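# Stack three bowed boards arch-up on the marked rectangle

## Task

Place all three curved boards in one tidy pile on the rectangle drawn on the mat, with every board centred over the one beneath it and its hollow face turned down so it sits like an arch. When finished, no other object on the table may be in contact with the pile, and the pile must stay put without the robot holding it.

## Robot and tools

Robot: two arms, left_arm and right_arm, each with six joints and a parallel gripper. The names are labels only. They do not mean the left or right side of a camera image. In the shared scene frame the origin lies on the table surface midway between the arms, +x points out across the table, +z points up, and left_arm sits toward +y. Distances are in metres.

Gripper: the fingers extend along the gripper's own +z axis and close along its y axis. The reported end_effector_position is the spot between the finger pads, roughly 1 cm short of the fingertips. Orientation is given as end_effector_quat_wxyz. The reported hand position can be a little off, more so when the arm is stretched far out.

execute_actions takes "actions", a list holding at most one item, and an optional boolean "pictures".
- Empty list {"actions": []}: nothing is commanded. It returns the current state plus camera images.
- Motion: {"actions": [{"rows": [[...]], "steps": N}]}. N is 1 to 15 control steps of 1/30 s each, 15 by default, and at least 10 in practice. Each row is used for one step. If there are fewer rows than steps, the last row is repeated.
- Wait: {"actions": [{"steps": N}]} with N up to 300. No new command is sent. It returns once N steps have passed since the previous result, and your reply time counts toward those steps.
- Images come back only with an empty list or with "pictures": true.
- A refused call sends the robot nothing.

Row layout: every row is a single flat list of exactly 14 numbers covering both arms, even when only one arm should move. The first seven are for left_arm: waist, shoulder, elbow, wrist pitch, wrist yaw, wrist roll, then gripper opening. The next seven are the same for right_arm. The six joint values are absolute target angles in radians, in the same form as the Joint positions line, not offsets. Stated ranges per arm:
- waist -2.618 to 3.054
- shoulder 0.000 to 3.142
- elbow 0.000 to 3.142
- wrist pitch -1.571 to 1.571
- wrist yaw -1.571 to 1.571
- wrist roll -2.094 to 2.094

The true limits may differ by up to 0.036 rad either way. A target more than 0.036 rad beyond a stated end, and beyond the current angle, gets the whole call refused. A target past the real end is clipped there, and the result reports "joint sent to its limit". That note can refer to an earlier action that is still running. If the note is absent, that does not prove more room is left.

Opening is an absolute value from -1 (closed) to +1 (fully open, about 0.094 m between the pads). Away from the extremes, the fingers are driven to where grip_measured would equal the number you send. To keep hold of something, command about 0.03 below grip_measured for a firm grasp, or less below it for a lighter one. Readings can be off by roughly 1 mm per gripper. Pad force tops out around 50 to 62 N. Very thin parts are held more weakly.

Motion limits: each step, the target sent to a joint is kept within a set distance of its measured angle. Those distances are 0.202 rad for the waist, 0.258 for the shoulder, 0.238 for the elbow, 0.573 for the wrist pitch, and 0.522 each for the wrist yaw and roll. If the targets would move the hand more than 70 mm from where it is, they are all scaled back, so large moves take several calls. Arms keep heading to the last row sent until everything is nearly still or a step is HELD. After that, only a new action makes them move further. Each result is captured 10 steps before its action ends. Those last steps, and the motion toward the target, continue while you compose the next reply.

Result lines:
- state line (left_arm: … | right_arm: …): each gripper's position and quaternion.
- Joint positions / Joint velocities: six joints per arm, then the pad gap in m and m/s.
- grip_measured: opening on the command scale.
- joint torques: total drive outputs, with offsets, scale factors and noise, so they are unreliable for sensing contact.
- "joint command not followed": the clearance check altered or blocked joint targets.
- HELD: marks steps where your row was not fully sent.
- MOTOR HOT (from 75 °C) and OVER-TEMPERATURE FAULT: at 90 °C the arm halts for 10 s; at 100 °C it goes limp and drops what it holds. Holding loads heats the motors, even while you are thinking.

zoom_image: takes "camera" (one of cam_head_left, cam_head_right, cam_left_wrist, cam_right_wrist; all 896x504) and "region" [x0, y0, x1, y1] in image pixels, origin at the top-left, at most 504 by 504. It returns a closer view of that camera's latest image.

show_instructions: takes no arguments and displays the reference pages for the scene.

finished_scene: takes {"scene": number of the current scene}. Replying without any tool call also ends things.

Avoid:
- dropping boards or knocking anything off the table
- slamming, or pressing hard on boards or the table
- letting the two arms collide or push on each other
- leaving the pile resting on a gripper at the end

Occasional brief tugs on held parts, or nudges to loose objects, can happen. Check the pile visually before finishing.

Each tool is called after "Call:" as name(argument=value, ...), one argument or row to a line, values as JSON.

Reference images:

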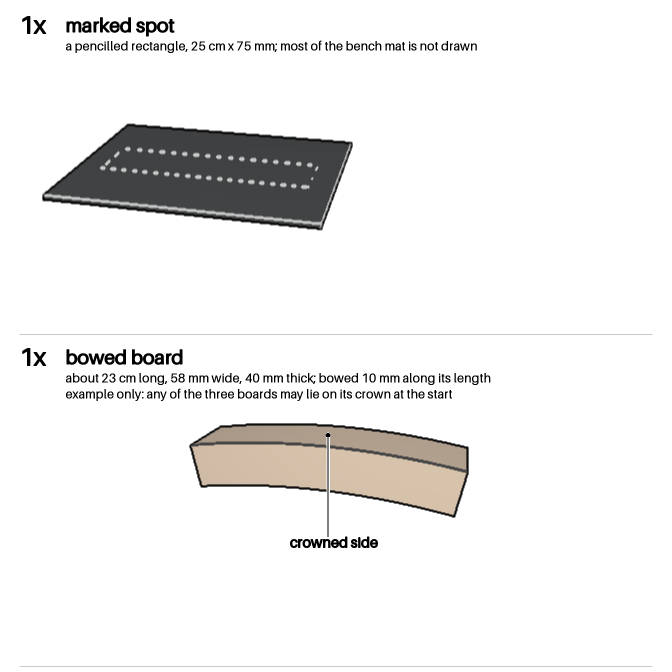

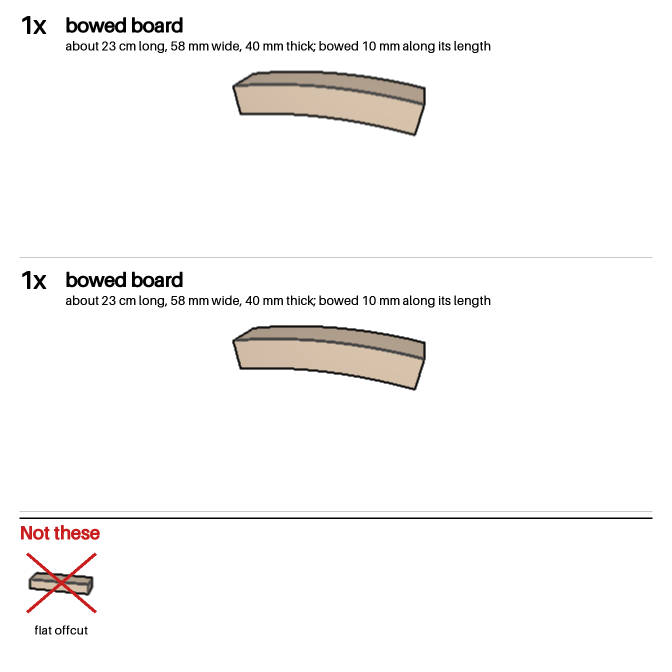

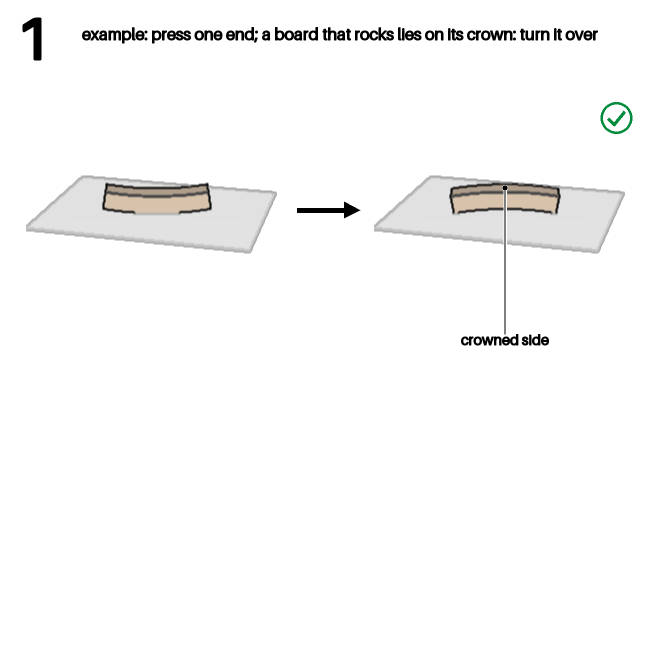

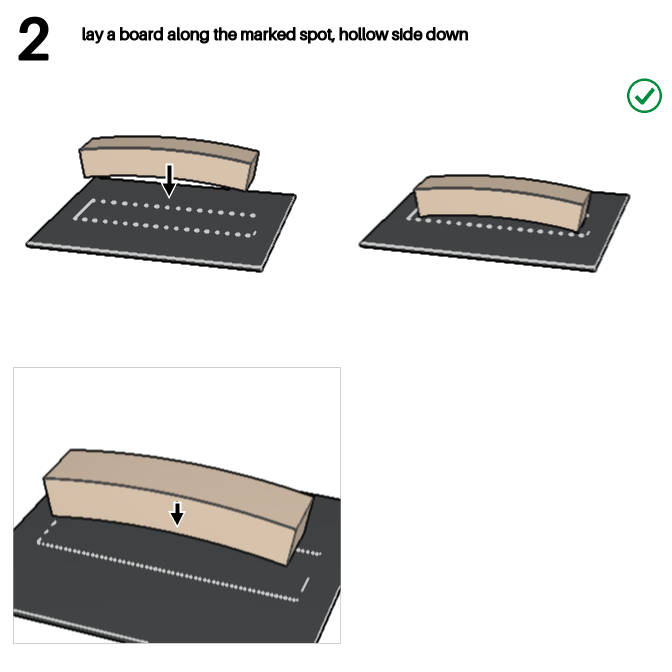

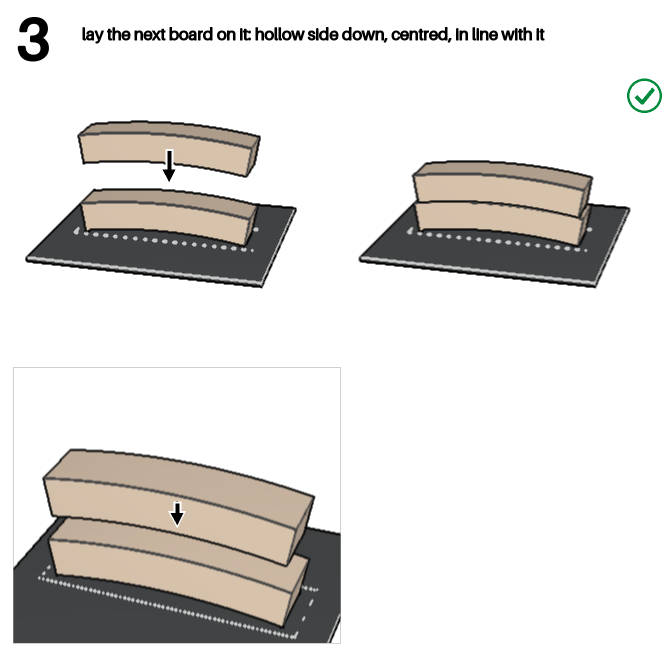

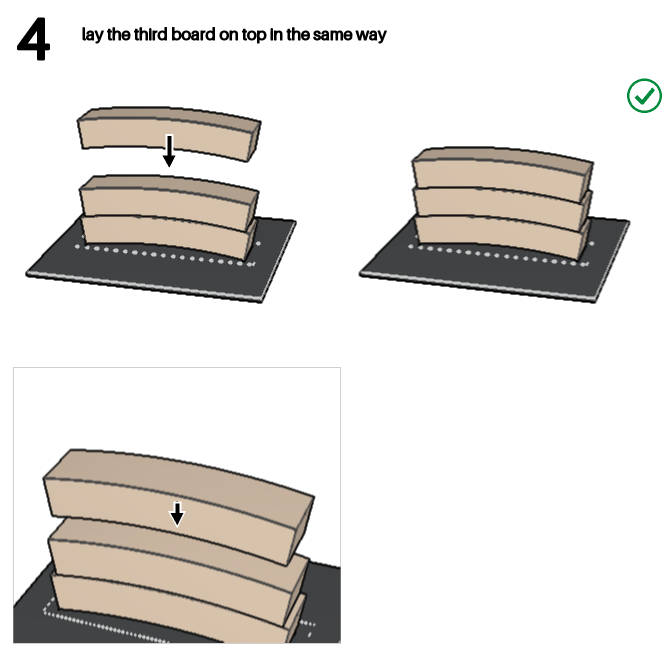

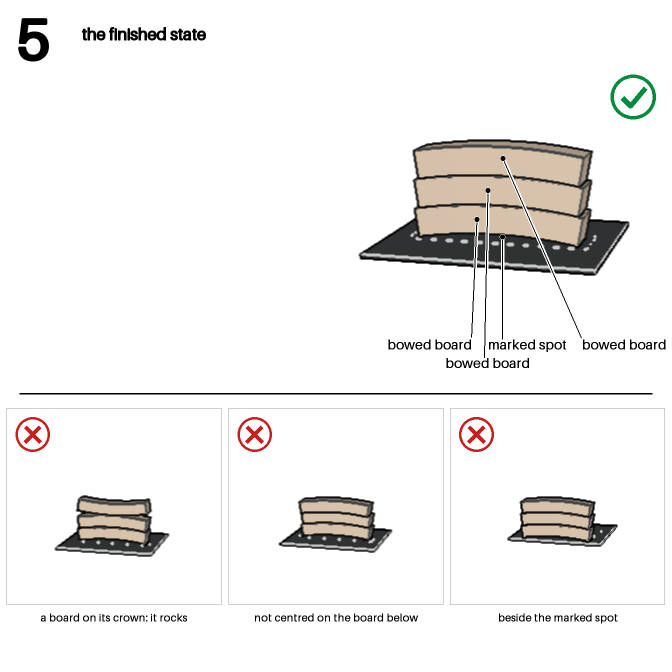

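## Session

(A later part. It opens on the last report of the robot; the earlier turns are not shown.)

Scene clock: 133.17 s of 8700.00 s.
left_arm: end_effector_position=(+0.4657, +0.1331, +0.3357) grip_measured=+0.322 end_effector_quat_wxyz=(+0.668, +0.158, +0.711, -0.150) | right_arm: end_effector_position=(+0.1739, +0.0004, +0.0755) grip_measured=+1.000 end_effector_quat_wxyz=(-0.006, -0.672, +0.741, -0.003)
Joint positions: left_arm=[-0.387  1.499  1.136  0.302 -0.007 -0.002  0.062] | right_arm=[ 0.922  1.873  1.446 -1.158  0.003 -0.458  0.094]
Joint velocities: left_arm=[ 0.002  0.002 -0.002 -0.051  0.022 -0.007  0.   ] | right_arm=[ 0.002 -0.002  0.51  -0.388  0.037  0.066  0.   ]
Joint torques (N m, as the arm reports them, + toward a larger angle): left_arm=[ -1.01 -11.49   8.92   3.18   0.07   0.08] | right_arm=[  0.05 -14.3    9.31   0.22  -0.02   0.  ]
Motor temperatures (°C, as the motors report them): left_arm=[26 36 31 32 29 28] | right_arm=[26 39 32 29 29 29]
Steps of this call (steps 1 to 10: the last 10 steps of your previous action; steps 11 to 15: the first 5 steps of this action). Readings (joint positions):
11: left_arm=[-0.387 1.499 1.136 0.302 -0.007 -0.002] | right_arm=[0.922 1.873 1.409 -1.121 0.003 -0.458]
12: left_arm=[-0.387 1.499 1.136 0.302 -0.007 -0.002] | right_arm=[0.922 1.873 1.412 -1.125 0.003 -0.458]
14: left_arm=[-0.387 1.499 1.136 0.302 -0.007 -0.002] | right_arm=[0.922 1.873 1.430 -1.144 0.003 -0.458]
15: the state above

Call:
execute_actions(
  actions=[
    {"rows": [[-0.398,1.455,1.145,0.405,0.0,0.008,0.275,0.919,1.810,1.681,-1.389,-0.002,-0.457,1],[-0.398,1.455,1.145,0.405,0.0,0.008,0.275,0.911,1.808,1.678,-1.381,-0.008,-0.455,1],[-0.398,1.455,1.145,0.405,0.0,0.008,0.275,0.897,1.806,1.673,-1.367,-0.018,-0.452,1],[-0.398,1.455,1.145,0.405,0.0,0.008,0.275,0.879,1.804,1.666,-1.348,-0.032,-0.448,1],[-0.398,1.455,1.145,0.405,0.0,0.008,0.275,0.857,1.800,1.658,-1.324,-0.049,-0.442,1],[-0.398,1.455,1.145,0.405,0.0,0.008,0.275,0.831,1.796,1.648,-1.296,-0.070,-0.436,1],[-0.398,1.455,1.145,0.405,0.0,0.008,0.275,0.801,1.792,1.636,-1.263,-0.093,-0.428,1],[-0.398,1.455,1.145,0.405,0.0,0.008,0.275,0.768,1.787,1.623,-1.227,-0.120,-0.420,1],[-0.398,1.455,1.145,0.405,0.0,0.008,0.275,0.732,1.781,1.609,-1.186,-0.149,-0.410,1],[-0.398,1.455,1.145,0.405,0.0,0.008,0.275,0.694,1.775,1.593,-1.142,-0.181,-0.400,1],[-0.398,1.455,1.145,0.405,0.0,0.008,0.275,0.654,1.768,1.576,-1.095,-0.215,-0.389,1],[-0.398,1.455,1.145,0.405,0.0,0.008,0.275,0.613,1.761,1.559,-1.045,-0.252,-0.378,1],[-0.398,1.455,1.145,0.405,0.0,0.008,0.275,0.570,1.753,1.540,-0.992,-0.290,-0.365,1],[-0.398,1.455,1.145,0.405,0.0,0.008,0.275,0.526,1.746,1.520,-0.936,-0.330,-0.353,1],[-0.398,1.455,1.145,0.405,0.0,0.008,0.275,0.483,1.737,1.499,-0.879,-0.372,-0.339,1]], "steps": 15},
  ],
)

Call:
execute_actions(
  actions=[
    {"rows": [[-0.398,1.455,1.145,0.405,0.0,0.008,0.275,0.439,1.729,1.478,-0.819,-0.415,-0.325,1],[-0.398,1.455,1.145,0.405,0.0,0.008,0.275,0.395,1.720,1.456,-0.758,-0.460,-0.311,1],[-0.398,1.455,1.145,0.405,0.0,0.008,0.275,0.352,1.711,1.434,-0.695,-0.505,-0.297,1],[-0.398,1.455,1.145,0.405,0.0,0.008,0.275,0.311,1.702,1.411,-0.631,-0.551,-0.282,1],[-0.398,1.455,1.145,0.405,0.0,0.008,0.275,0.271,1.693,1.388,-0.566,-0.598,-0.267,1],[-0.398,1.455,1.145,0.405,0.0,0.008,0.275,0.233,1.684,1.365,-0.501,-0.646,-0.252,1],[-0.398,1.455,1.145,0.405,0.0,0.008,0.275,0.197,1.675,1.342,-0.435,-0.694,-0.237,1],[-0.398,1.455,1.145,0.405,0.0,0.008,0.275,0.164,1.665,1.318,-0.369,-0.741,-0.221,1],[-0.398,1.455,1.145,0.405,0.0,0.008,0.275,0.134,1.656,1.295,-0.303,-0.789,-0.206,1],[-0.398,1.455,1.145,0.405,0.0,0.008,0.275,0.108,1.647,1.272,-0.238,-0.837,-0.191,1],[-0.398,1.455,1.145,0.405,0.004,0.008,0.275,0.086,1.638,1.249,-0.173,-0.884,-0.176,1],[-0.398,1.455,1.145,0.406,0.014,0.008,0.275,0.068,1.629,1.226,-0.109,-0.930,-0.161,1],[-0.398,1.455,1.145,0.407,0.032,0.008,0.275,0.054,1.620,1.204,-0.046,-0.975,-0.147,1],[-0.398,1.455,1.145,0.409,0.055,0.008,0.275,0.046,1.611,1.182,0.015,-1.020,-0.133,1],[-0.398,1.455,1.145,0.411,0.084,0.008,0.275,0.043,1.603,1.161,0.075,-1.063,-0.119,1]], "steps": 15},
  ],
)

Call:
execute_actions(
  actions=[
    {"rows": [[-0.398,1.455,1.145,0.413,0.118,0.008,0.275,0.043,1.594,1.140,0.132,-1.105,-0.105,1],[-0.398,1.455,1.145,0.416,0.156,0.008,0.275,0.043,1.587,1.120,0.188,-1.145,-0.093,1],[-0.398,1.455,1.145,0.419,0.198,0.008,0.275,0.043,1.579,1.101,0.241,-1.183,-0.080,1],[-0.398,1.455,1.145,0.422,0.244,0.008,0.275,0.043,1.572,1.084,0.291,-1.220,-0.069,1],[-0.398,1.455,1.145,0.426,0.293,0.008,0.275,0.043,1.565,1.067,0.338,-1.254,-0.058,1],[-0.398,1.455,1.145,0.429,0.344,0.008,0.275,0.043,1.559,1.051,0.382,-1.286,-0.048,1],[-0.398,1.455,1.145,0.433,0.398,0.008,0.275,0.043,1.553,1.037,0.423,-1.315,-0.038,1],[-0.398,1.455,1.145,0.437,0.453,0.008,0.275,0.043,1.548,1.024,0.459,-1.342,-0.030,1],[-0.398,1.455,1.145,0.441,0.509,0.008,0.275,0.043,1.544,1.012,0.492,-1.365,-0.022,1],[-0.398,1.455,1.145,0.445,0.565,0.008,0.275,0.043,1.540,1.002,0.520,-1.386,-0.016,1],[-0.398,1.455,1.145,0.449,0.621,0.008,0.275,0.043,1.536,0.994,0.544,-1.403,-0.010,1],[-0.398,1.455,1.145,0.453,0.677,0.008,0.275,0.043,1.534,0.987,0.563,-1.417,-0.006,1],[-0.398,1.455,1.145,0.457,0.732,0.008,0.275,0.043,1.532,0.982,0.577,-1.427,-0.003,1],[-0.398,1.455,1.145,0.461,0.786,0.008,0.275,0.043,1.530,0.979,0.585,-1.433,-0.001,1],[-0.398,1.455,1.145,0.464,0.837,0.008,0.275,0.043,1.530,0.978,0.588,-1.435,0.0,1]], "steps": 15},
  ],
)

Call:
execute_actions(
  actions=[
    {"rows": [[-0.398,1.455,1.145,0.468,0.886,0.008,0.275,0.043,1.530,0.978,0.588,-1.435,0.0,1],[-0.398,1.455,1.145,0.471,0.932,0.008,0.275,0.043,1.530,0.978,0.588,-1.435,0.0,1],[-0.398,1.455,1.145,0.474,0.974,0.008,0.275,0.043,1.530,0.978,0.588,-1.435,0.0,1],[-0.398,1.455,1.145,0.477,1.012,0.008,0.275,0.043,1.530,0.978,0.588,-1.435,0.0,1],[-0.398,1.455,1.145,0.479,1.046,0.008,0.275,0.043,1.530,0.978,0.588,-1.435,0.0,1],[-0.398,1.455,1.145,0.481,1.075,0.008,0.275,0.043,1.530,0.978,0.588,-1.435,0.0,1],[-0.398,1.455,1.145,0.483,1.098,0.008,0.275,0.043,1.530,0.978,0.588,-1.435,0.0,1],[-0.398,1.455,1.145,0.484,1.116,0.008,0.275,0.043,1.530,0.978,0.588,-1.435,0.0,1],[-0.398,1.455,1.145,0.485,1.126,0.008,0.275,0.043,1.530,0.978,0.588,-1.435,0.0,1],[-0.398,1.455,1.145,0.485,1.130,0.008,0.275,0.043,1.530,0.978,0.588,-1.435,0.0,1]], "steps": 10},
  ],
)

Call:
execute_actions(
  actions=[
    {"steps": 25},
  ],
  pictures=true,
)

Scene clock: 136.13 s of 8700.00 s.
left_arm: end_effector_position=(+0.4657, +0.1331, +0.3357) grip_measured=+0.322 end_effector_quat_wxyz=(+0.668, +0.158, +0.711, -0.150) | right_arm: end_effector_position=(+0.1775, +0.0014, +0.1458) grip_measured=+1.000 end_effector_quat_wxyz=(+0.016, -0.666, +0.746, +0.011)
Joint positions: left_arm=[-0.387  1.499  1.136  0.302 -0.007 -0.002  0.062] | right_arm=[ 0.907  1.82   1.658 -1.372 -0.012 -0.457  0.094]
Joint velocities: left_arm=[-0.002 -0.012  0.007 -0.007 -0.066 -0.007 -0.   ] | right_arm=[-0.31  -0.007 -0.007  0.198 -0.242 -0.007  0.   ]
Joint torques (N m, as the arm reports them, + toward a larger angle): left_arm=[ -1.03 -11.38   9.03   3.18   0.07   0.08] | right_arm=[ -2.16 -12.4    6.45   0.65   0.06   0.08]
Motor temperatures (°C, as the motors report them): left_arm=[26 36 31 33 29 28] | right_arm=[26 40 33 29 29 29]
Steps of this call (steps 1 to 10: the last 10 steps of your previous action; steps 11 to 45: the robot went on to your last target; steps 46 to 84: nothing new was sent; steps 85 to 89: the first 5 steps of this action). Readings (joint positions):
85: left_arm=[-0.387 1.499 1.136 0.302 -0.007 -0.002] | right_arm=[0.922 1.820 1.658 -1.377 0.003 -0.458]
86: left_arm=[-0.387 1.499 1.136 0.302 -0.007 -0.002] | right_arm=[0.922 1.820 1.658 -1.377 0.003 -0.458]
88: left_arm=[-0.387 1.499 1.136 0.302 -0.007 -0.002] | right_arm=[0.916 1.820 1.658 -1.376 -0.004 -0.458]
89: the state above

Scene clock: 136.63 s of 8700.00 s.
left_arm: end_effector_position=(+0.4657, +0.1331, +0.3357) grip_measured=+0.322 end_effector_quat_wxyz=(+0.668, +0.158, +0.711, -0.150) | right_arm: end_effector_position=(+0.3427, -0.0478, +0.1547) grip_measured=+1.000 end_effector_quat_wxyz=(+0.211, -0.401, +0.867, +0.209)
Joint positions: left_arm=[-0.387  1.499  1.136  0.302 -0.007 -0.002  0.062] | right_arm=[ 0.346  1.741  1.444 -0.817 -0.408 -0.33   0.094]
Joint velocities: left_arm=[ 0.007  0.002  0.002 -0.007 -0.081  0.051  0.   ] | right_arm=[-1.184 -0.242 -0.657  1.634 -1.165  0.388  0.   ]
Joint torques (N m, as the arm reports them, + toward a larger angle): left_arm=[ -0.99 -11.31   8.98   3.15   0.07   0.06] | right_arm=[ -0.19 -13.44   6.07   1.05  -0.29   0.05]
Motor temperatures (°C, as the motors report them): left_arm=[26 36 31 33 29 28] | right_arm=[26 40 33 29 29 29]
Steps of this call (steps 1 to 10: the last 10 steps of your previous action; steps 11 to 15: the first 5 steps of this action). Readings (joint positions):
11: left_arm=[-0.387 1.499 1.136 0.302 -0.007 -0.002] | right_arm=[0.522 1.772 1.532 -1.033 -0.257 -0.381]
12: left_arm=[-0.387 1.499 1.136 0.302 -0.007 -0.002] | right_arm=[0.478 1.765 1.510 -0.982 -0.292 -0.369]
14: left_arm=[-0.387 1.499 1.136 0.302 -0.007 -0.002] | right_arm=[0.389 1.749 1.467 -0.874 -0.368 -0.344]
15: the state above

Scene clock: 137.13 s of 8700.00 s.
left_arm: end_effector_position=(+0.4531, +0.1105, +0.3382) grip_measured=+0.322 end_effector_quat_wxyz=(+0.659, +0.206, +0.695, -0.201) | right_arm: end_effector_position=(+0.3865, -0.0793, +0.2623) grip_measured=+1.000 end_effector_quat_wxyz=(+0.477, -0.372, +0.673, +0.426)
Joint positions: left_arm=[-0.387  1.499  1.136  0.311  0.138 -0.001  0.062] | right_arm=[ 0.042  1.602  1.117  0.1   -1.066 -0.118  0.094]
Joint velocities: left_arm=[ 0.012 -0.017  0.007  0.051  0.989 -0.022 -0.001] | right_arm=[-0.002 -0.237 -0.515  1.707 -1.209  0.359  0.   ]
Joint torques (N m, as the arm reports them, + toward a larger angle): left_arm=[ -0.94 -11.51   8.84   3.19   0.04   0.08] | right_arm=[  0.06 -11.4    6.05   1.6   -0.28   0.08]
Motor temperatures (°C, as the motors report them): left_arm=[26 36 31 33 29 28] | right_arm=[26 40 33 29 29 29]
Steps of this call (steps 1 to 10: the last 10 steps of your previous action; steps 11 to 15: the first 5 steps of this action). Readings (joint positions):
11: left_arm=[-0.387 1.499 1.136 0.304 0.033 -0.002] | right_arm=[0.044 1.636 1.195 -0.133 -0.891 -0.171]
12: left_arm=[-0.387 1.499 1.136 0.305 0.053 -0.001] | right_arm=[0.042 1.627 1.174 -0.072 -0.935 -0.157]
14: left_arm=[-0.387 1.499 1.136 0.309 0.105 -0.001] | right_arm=[0.042 1.610 1.135 0.044 -1.024 -0.131]
15: the state above

Scene clock: 137.47 s of 8700.00 s.
left_arm: end_effector_position=(+0.3931, +0.0540, +0.3484) grip_measured=+0.322 end_effector_quat_wxyz=(+0.607, +0.355, +0.616, -0.356) | right_arm: end_effector_position=(+0.3294, -0.0685, +0.2995) grip_measured=+1.000 end_effector_quat_wxyz=(+0.509, -0.478, +0.527, +0.485)
Joint positions: left_arm=[-0.387  1.499  1.136  0.351  0.605 -0.001  0.062] | right_arm=[ 0.042  1.554  1.004  0.495 -1.363 -0.03   0.094]
Joint velocities: left_arm=[-0.017  0.002 -0.007  0.066  1.56   0.007 -0.001] | right_arm=[ 0.002 -0.051 -0.11   0.579 -0.418  0.051  0.   ]
Joint torques (N m, as the arm reports them, + toward a larger angle): left_arm=[ -0.99 -11.33   8.86   2.87   0.03   0.12] | right_arm=[  0.12 -10.39   5.64   1.47  -0.05   0.1 ]
Motor temperatures (°C, as the motors report them): left_arm=[26 36 31 33 29 28] | right_arm=[26 40 33 30 29 29]
Kept back: the last 10 steps of this action.
Steps of this call (steps 1 to 10: the last 10 steps of your previous action). Readings (joint positions):
1: left_arm=[-0.387 1.499 1.136 0.314 0.174 -0.001] | right_arm=[0.042 1.595 1.100 0.154 -1.106 -0.106]
2: left_arm=[-0.387 1.499 1.136 0.317 0.213 -0.001] | right_arm=[0.042 1.588 1.084 0.205 -1.145 -0.095]
4: left_arm=[-0.387 1.499 1.136 0.324 0.301 -0.001] | right_arm=[0.042 1.575 1.055 0.298 -1.215 -0.074]
8: left_arm=[-0.387 1.499 1.136 0.341 0.501 -0.001] | right_arm=[0.042 1.559 1.014 0.446 -1.326 -0.041]
10: the state above

Scene clock: 138.30 s of 8700.00 s.
left_arm: end_effector_position=(+0.3054, +0.0306, +0.3591) grip_measured=+0.322 end_effector_quat_wxyz=(+0.519, +0.505, +0.483, -0.493) | right_arm: end_effector_position=(+0.3173, -0.0681, +0.3077) grip_measured=+1.000 end_effector_quat_wxyz=(+0.512, -0.507, +0.491, +0.489)
Joint positions: left_arm=[-0.387  1.499  1.136  0.418  1.119 -0.001  0.062] | right_arm=[ 0.042  1.553  1.     0.582 -1.429 -0.01   0.094]
Joint velocities: left_arm=[-0.002 -0.022  0.007  0.037  0.051  0.037 -0.001] | right_arm=[-0.002 -0.017  0.012  0.037  0.037 -0.022  0.   ]
Joint torques (N m, as the arm reports them, + toward a larger angle): left_arm=[ -1.02 -10.89   8.56   2.27   0.05   0.09] | right_arm=[  0.1  -10.39   5.38   1.4   -0.01   0.09]
Motor temperatures (°C, as the motors report them): left_arm=[26 36 31 33 29 28] | right_arm=[26 40 33 30 29 29]
Kept back: nothing.
Steps of this call (steps 1 to 10: the last 10 steps of your previous action; steps 11 to 25: the robot went on to your last target). Readings (joint positions):
1: left_arm=[-0.387 1.499 1.136 0.356 0.657 -0.001] | right_arm=[0.042 1.553 1.001 0.512 -1.377 -0.026]
2: left_arm=[-0.387 1.499 1.136 0.361 0.708 -0.001] | right_arm=[0.042 1.553 1.000 0.527 -1.388 -0.023]
4: left_arm=[-0.387 1.499 1.136 0.372 0.806 -0.001] | right_arm=[0.042 1.553 1.000 0.548 -1.403 -0.018]
8: left_arm=[-0.387 1.499 1.136 0.391 0.967 -0.001] | right_arm=[0.042 1.553 1.000 0.569 -1.418 -0.014]
25: the state above

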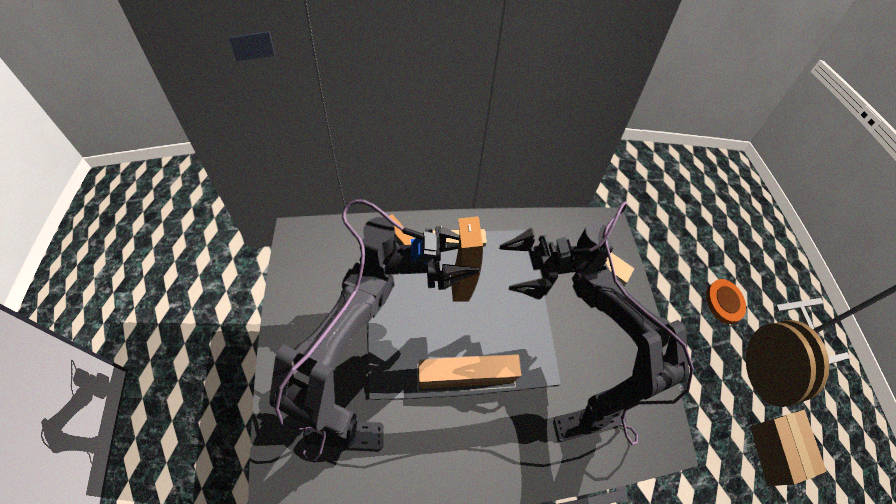

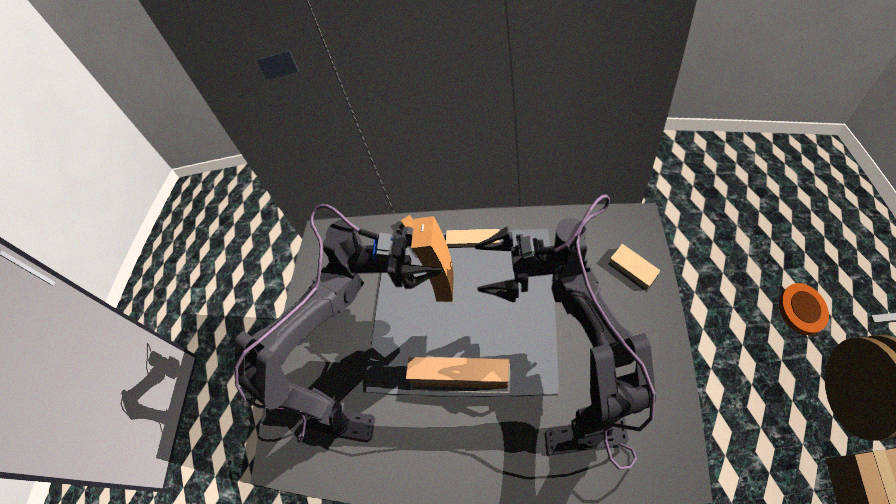

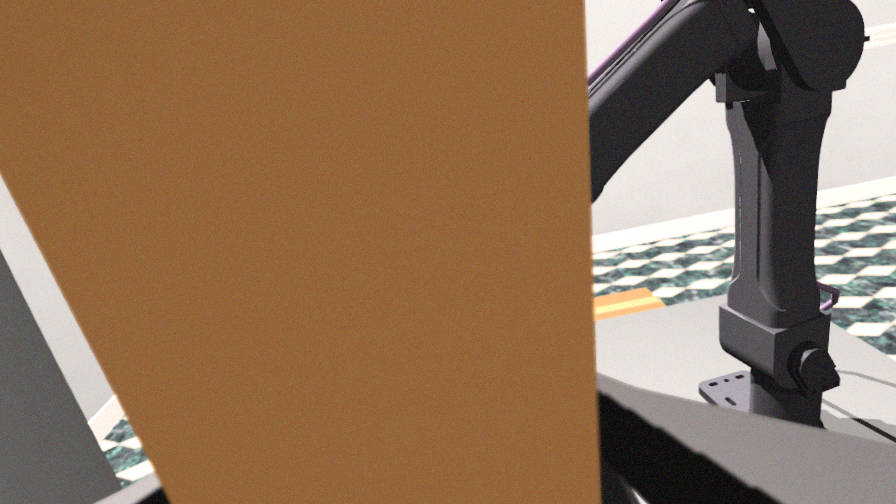

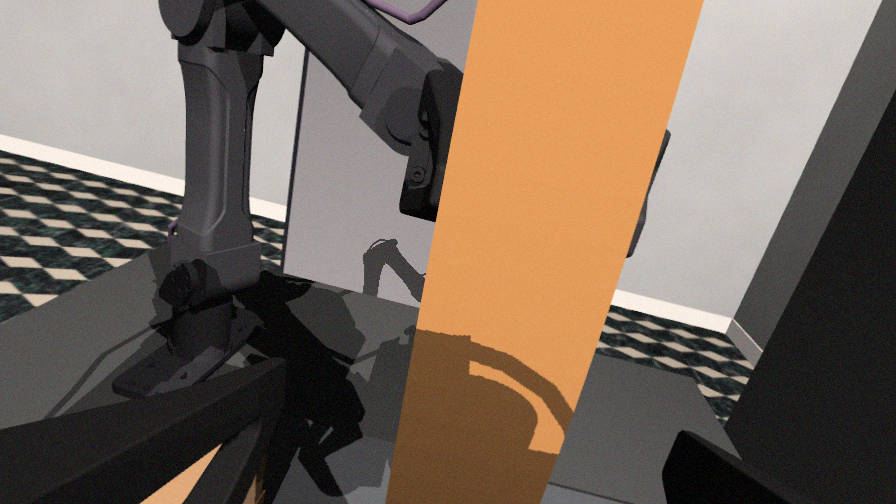

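Call:
zoom_image(
  camera="cam_head_left",
  region=[380, 200, 620, 320],
)

Call:
zoom_image(
  camera="cam_head_right",
  region=[340, 200, 580, 320],
)

Call:
zoom_image(
  camera="cam_head_left",
  region=[405, 340, 535, 405],
)

Call:
zoom_image(
  camera="cam_head_right",
  region=[395, 340, 525, 405],
)

Region (380, 200, 620, 320) of cam_head_left's 896x504 image, scaled by 2.100, with more detail than that image has.

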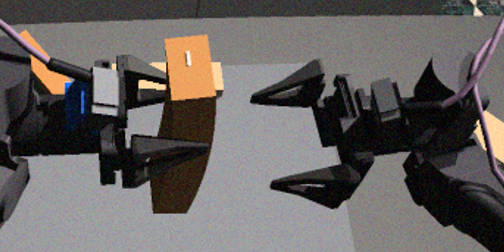

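Region (340, 200, 580, 320) of cam_head_right's 896x504 image, scaled by 2.100, with more detail than that image has.

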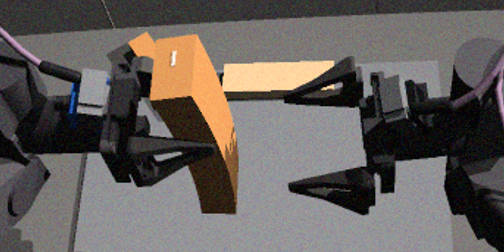

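Region (405, 340, 535, 405) of cam_head_left's 896x504 image, scaled by 3.877, with more detail than that image has.

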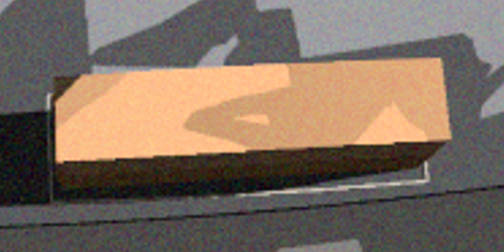

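Region (395, 340, 525, 405) of cam_head_right's 896x504 image, scaled by 3.877, with more detail than that image has.

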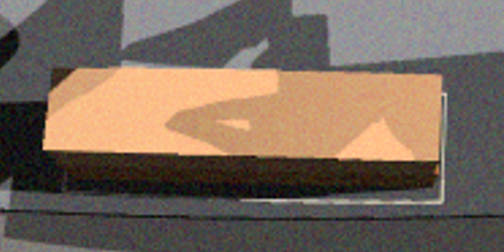

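Call:
execute_actions(
  actions=[],
)

Scene clock: 142.30 s of 8700.00 s.
left_arm: end_effector_position=(+0.3049, +0.0306, +0.3592) grip_measured=+0.322 end_effector_quat_wxyz=(+0.519, +0.506, +0.482, -0.493) | right_arm: end_effector_position=(+0.3173, -0.0681, +0.3077) grip_measured=+1.000 end_effector_quat_wxyz=(+0.512, -0.507, +0.491, +0.489)
Joint positions: left_arm=[-0.387  1.499  1.136  0.419  1.122 -0.001  0.062] | right_arm=[ 0.042  1.553  1.     0.582 -1.429 -0.01   0.094]
Joint velocities: left_arm=[-0.002 -0.002 -0.022  0.022 -0.007 -0.037  0.   ] | right_arm=[-0.017 -0.007 -0.012 -0.037 -0.007  0.022  0.   ]
Joint torques (N m, as the arm reports them, + toward a larger angle): left_arm=[ -0.97 -11.12   8.52   2.28   0.06   0.1 ] | right_arm=[  0.06 -10.39   5.38   1.41  -0.04   0.09]
Motor temperatures (°C, as the motors report them): left_arm=[26 36 31 33 29 28] | right_arm=[26 39 33 30 29 29]
Kept back: nothing.
Steps of this call (steps 1 to 30: the robot went on to your last target; steps 31 to 90: nothing new was sent; then 1.00 s passed at rest). Readings (joint positions):
1: left_arm=[-0.387 1.499 1.136 0.418 1.120 -0.001] | right_arm=[0.042 1.553 1.000 0.582 -1.429 -0.010]
2: left_arm=[-0.387 1.499 1.136 0.418 1.120 -0.001] | right_arm=[0.042 1.553 1.000 0.582 -1.429 -0.010]
4: left_arm=[-0.387 1.499 1.136 0.418 1.121 -0.001] | right_arm=[0.042 1.553 1.000 0.582 -1.429 -0.010]
8: left_arm=[-0.387 1.499 1.136 0.418 1.122 -0.001] | right_arm=[0.042 1.553 1.000 0.582 -1.429 -0.010]
90: the state above
All arms were judged still, so your last target was given up. Only a new action makes them travel on or press farther. Fingers that are still opening or closing keep moving.

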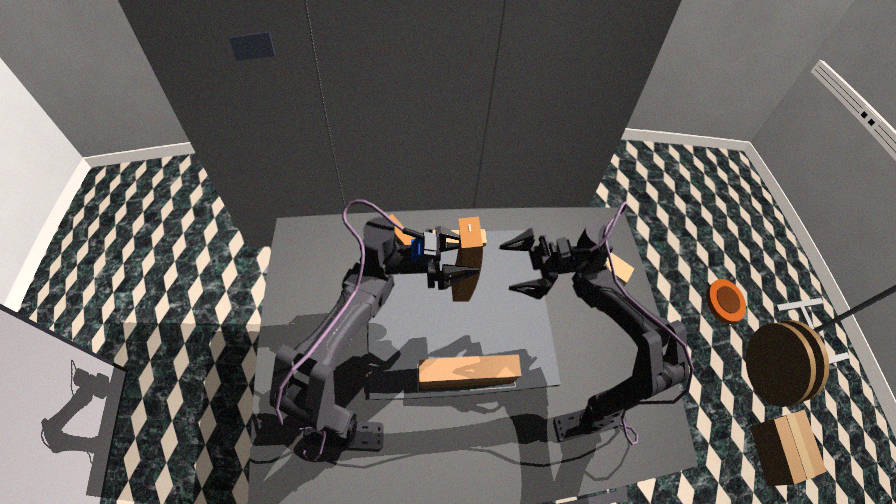

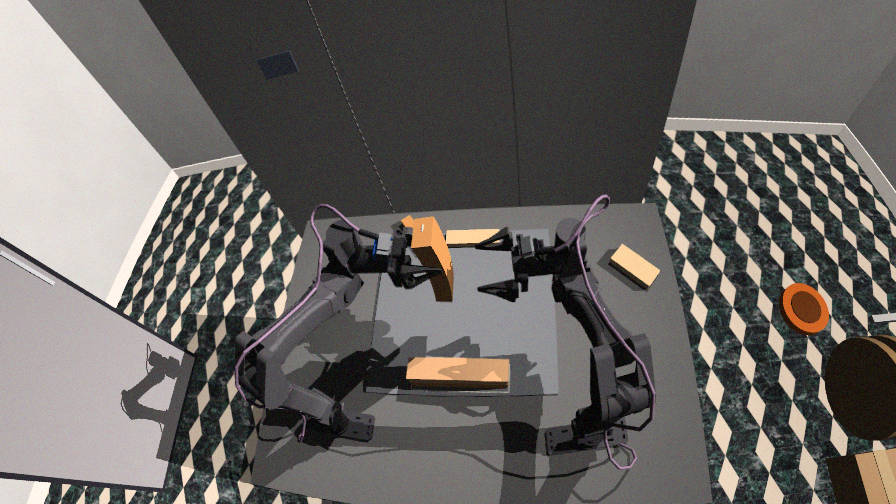

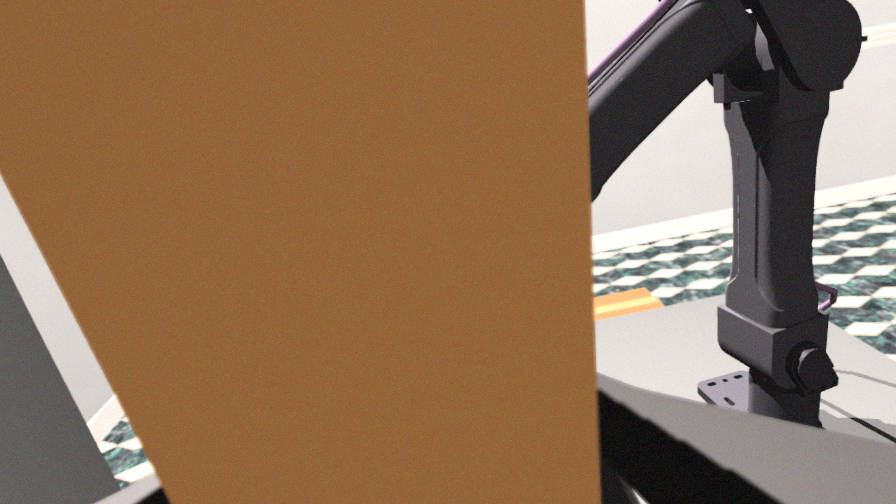

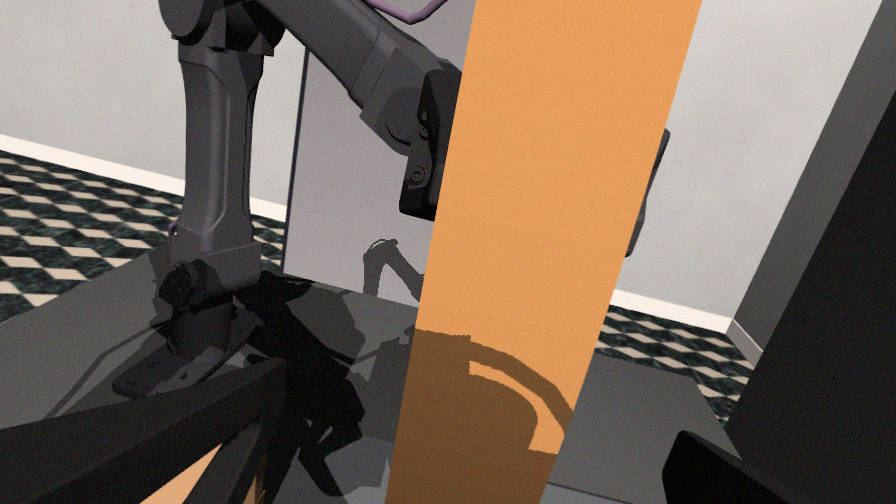

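Call:
execute_actions(
  actions=[
    {"rows": [[-0.398,1.455,1.145,0.485,1.130,0.008,0.275,0.0469,1.5543,1.0163,0.5846,-1.4272,0.0,1],[-0.398,1.455,1.145,0.485,1.130,0.008,0.275,0.0522,1.5579,1.0201,0.5836,-1.4220,0.0,1],[-0.398,1.455,1.145,0.485,1.130,0.008,0.275,0.0604,1.5634,1.0259,0.5820,-1.4139,0.0,1],[-0.398,1.455,1.145,0.485,1.130,0.008,0.275,0.0710,1.5705,1.0334,0.5799,-1.4036,0.0,1],[-0.398,1.455,1.145,0.485,1.130,0.008,0.275,0.0835,1.5789,1.0422,0.5775,-1.3914,0.0,1],[-0.398,1.455,1.145,0.485,1.130,0.008,0.275,0.0973,1.5882,1.0520,0.5748,-1.3780,0.0,1],[-0.398,1.455,1.145,0.485,1.130,0.008,0.275,0.1118,1.5980,1.0622,0.5720,-1.3638,0.0,1],[-0.398,1.455,1.145,0.485,1.130,0.008,0.275,0.1267,1.6080,1.0728,0.5690,-1.3492,0.0,1],[-0.398,1.455,1.145,0.485,1.130,0.008,0.275,0.1412,1.6178,1.0830,0.5662,-1.3350,0.0,1],[-0.398,1.455,1.145,0.485,1.130,0.008,0.275,0.1550,1.6271,1.0928,0.5635,-1.3216,0.0,1],[-0.398,1.455,1.145,0.485,1.130,0.008,0.275,0.1675,1.6355,1.1016,0.5611,-1.3094,0.0,1],[-0.398,1.455,1.145,0.485,1.130,0.008,0.275,0.1781,1.6426,1.1091,0.5590,-1.2991,0.0,1],[-0.398,1.455,1.145,0.485,1.130,0.008,0.275,0.1863,1.6481,1.1149,0.5574,-1.2910,0.0,1],[-0.398,1.455,1.145,0.485,1.130,0.008,0.275,0.1916,1.6517,1.1187,0.5564,-1.2858,0.0,1],[-0.398,1.455,1.145,0.485,1.130,0.008,0.275,0.1935,1.653,1.120,0.556,-1.284,0.0,1]], "steps": 15},
  ],
)

Call:
execute_actions(
  actions=[
    {"steps": 30},
  ],
  pictures=true,
)

Scene clock: 145.43 s of 8700.00 s.
left_arm: end_effector_position=(+0.3049, +0.0306, +0.3592) grip_measured=+0.322 end_effector_quat_wxyz=(+0.519, +0.506, +0.482, -0.493) | right_arm: end_effector_position=(+0.3171, -0.0653, +0.3078) grip_measured=+1.000 end_effector_quat_wxyz=(+0.512, -0.507, +0.491, +0.490)
Joint positions: left_arm=[-0.387  1.499  1.136  0.419  1.122 -0.001  0.062] | right_arm=[ 0.051  1.554  1.001  0.582 -1.42  -0.01   0.094]
Joint velocities: left_arm=[-0.017  0.012 -0.007 -0.007  0.007  0.007 -0.   ] | right_arm=[0.168 0.066 0.09  0.066 0.11  0.037 0.   ]
Joint torques (N m, as the arm reports them, + toward a larger angle): left_arm=[ -0.88 -10.96   8.6    2.3    0.1    0.07] | right_arm=[ 1.57 -6.27 10.28  1.28  0.13  0.08]
Motor temperatures (°C, as the motors report them): left_arm=[26 36 31 33 29 28] | right_arm=[26 39 33 30 29 29]
Steps of this call (steps 1 to 89: nothing new was sent; steps 90 to 94: the first 5 steps of this action). Readings (joint positions):
90: left_arm=[-0.387 1.499 1.136 0.419 1.122 -0.001] | right_arm=[0.042 1.553 1.000 0.582 -1.429 -0.010]
91: left_arm=[-0.387 1.499 1.136 0.419 1.122 -0.001] | right_arm=[0.042 1.553 1.000 0.582 -1.429 -0.010]
93: left_arm=[-0.387 1.499 1.136 0.419 1.122 -0.001] | right_arm=[0.045 1.553 1.000 0.582 -1.425 -0.010]
94: the state above

Scene clock: 146.43 s of 8700.00 s.
left_arm: end_effector_position=(+0.3049, +0.0306, +0.3592) grip_measured=+0.322 end_effector_quat_wxyz=(+0.519, +0.506, +0.482, -0.493) | right_arm: end_effector_position=(+0.3285, -0.0154, +0.3067) grip_measured=+1.000 end_effector_quat_wxyz=(+0.510, -0.507, +0.490, +0.493)
Joint positions: left_arm=[-0.387  1.499  1.136  0.419  1.122 -0.001  0.062] | right_arm=[ 0.187  1.642  1.087  0.579 -1.291 -0.01   0.094]
Joint velocities: left_arm=[-0.007  0.012  0.012  0.022 -0.007 -0.051 -0.001] | right_arm=[-0.002 -0.002 -0.017  0.051 -0.037 -0.066  0.   ]
Joint torques (N m, as the arm reports them, + toward a larger angle): left_arm=[ -0.88 -11.04   8.66   2.26   0.07   0.08] | right_arm=[ 0.45 -8.42  9.97  1.19  0.09  0.1 ]
Motor temperatures (°C, as the motors report them): left_arm=[26 36 31 33 29 28] | right_arm=[26 39 33 31 29 29]
Kept back: nothing.
Steps of this call (steps 1 to 10: the last 10 steps of your previous action; steps 11 to 30: the robot went on to your last target). Readings (joint positions):
1: left_arm=[-0.387 1.499 1.136 0.419 1.122 -0.001] | right_arm=[0.060 1.558 1.006 0.582 -1.415 -0.010]
2: left_arm=[-0.387 1.499 1.136 0.419 1.122 -0.001] | right_arm=[0.072 1.565 1.015 0.582 -1.407 -0.010]
4: left_arm=[-0.387 1.499 1.136 0.419 1.122 -0.001] | right_arm=[0.102 1.584 1.036 0.582 -1.388 -0.010]
8: left_arm=[-0.387 1.499 1.136 0.419 1.122 -0.001] | right_arm=[0.160 1.623 1.074 0.582 -1.343 -0.010]
30: the state above
All arms were judged still, so your last target was given up. Only a new action makes them travel on or press farther. Fingers that are still opening or closing keep moving.

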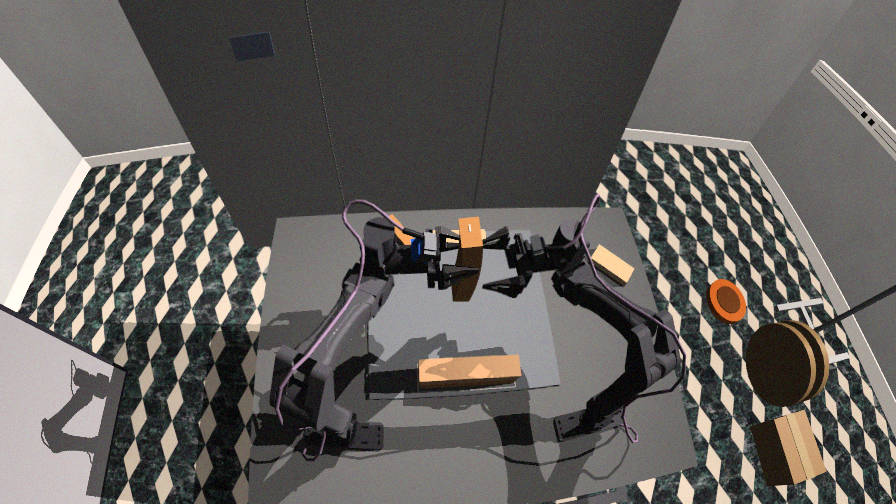

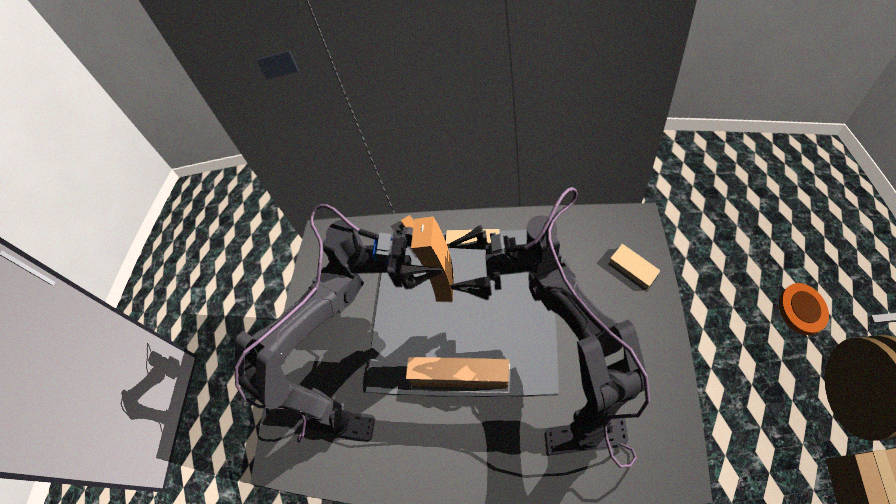

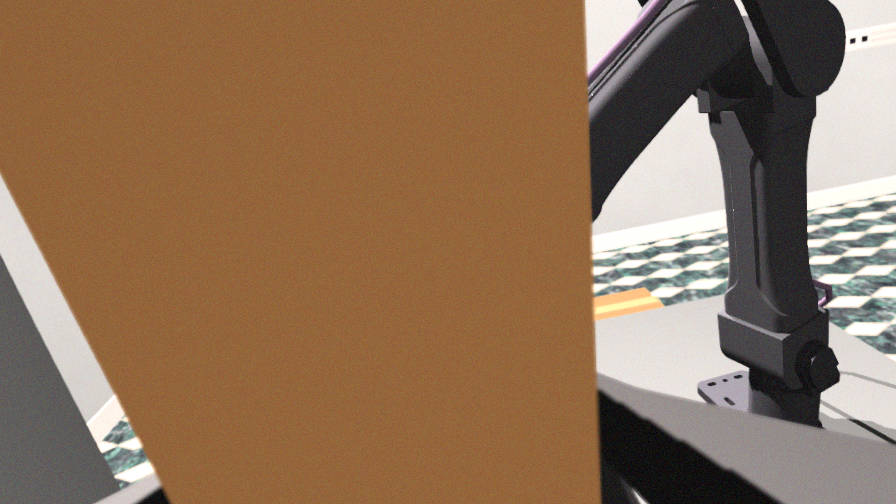

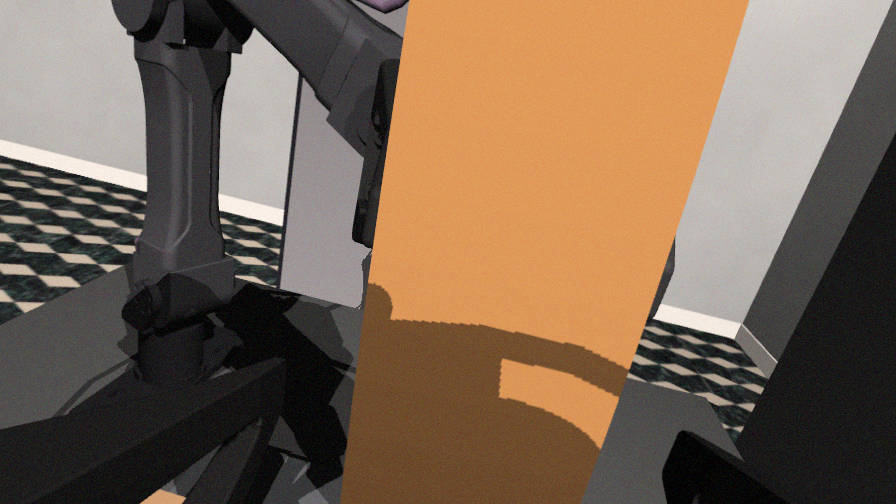

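Call:
zoom_image(
  camera="cam_head_left",
  region=[410, 200, 570, 320],
)

Call:
zoom_image(
  camera="cam_head_right",
  region=[370, 200, 530, 320],
)

Region (410, 200, 570, 320) of cam_head_left's 896x504 image, scaled by 3.150, with more detail than that image has; it fills the top 378 rows of this view, and the rest is white.

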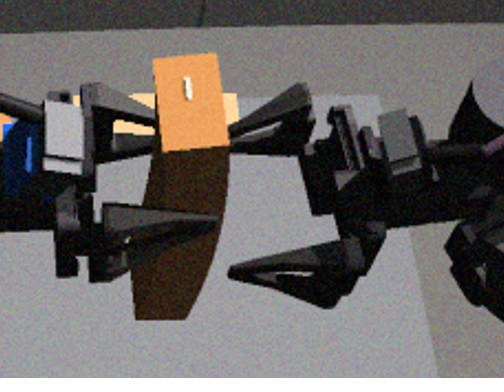

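Region (370, 200, 530, 320) of cam_head_right's 896x504 image, scaled by 3.150, with more detail than that image has; it fills the top 378 rows of this view, and the rest is white.

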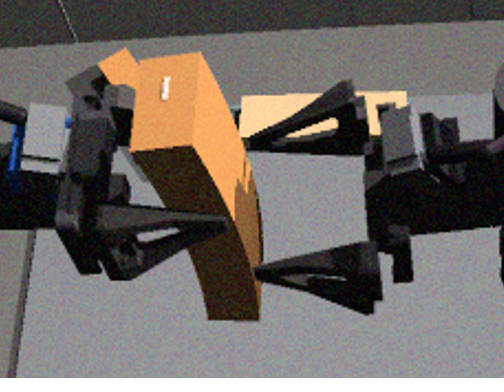

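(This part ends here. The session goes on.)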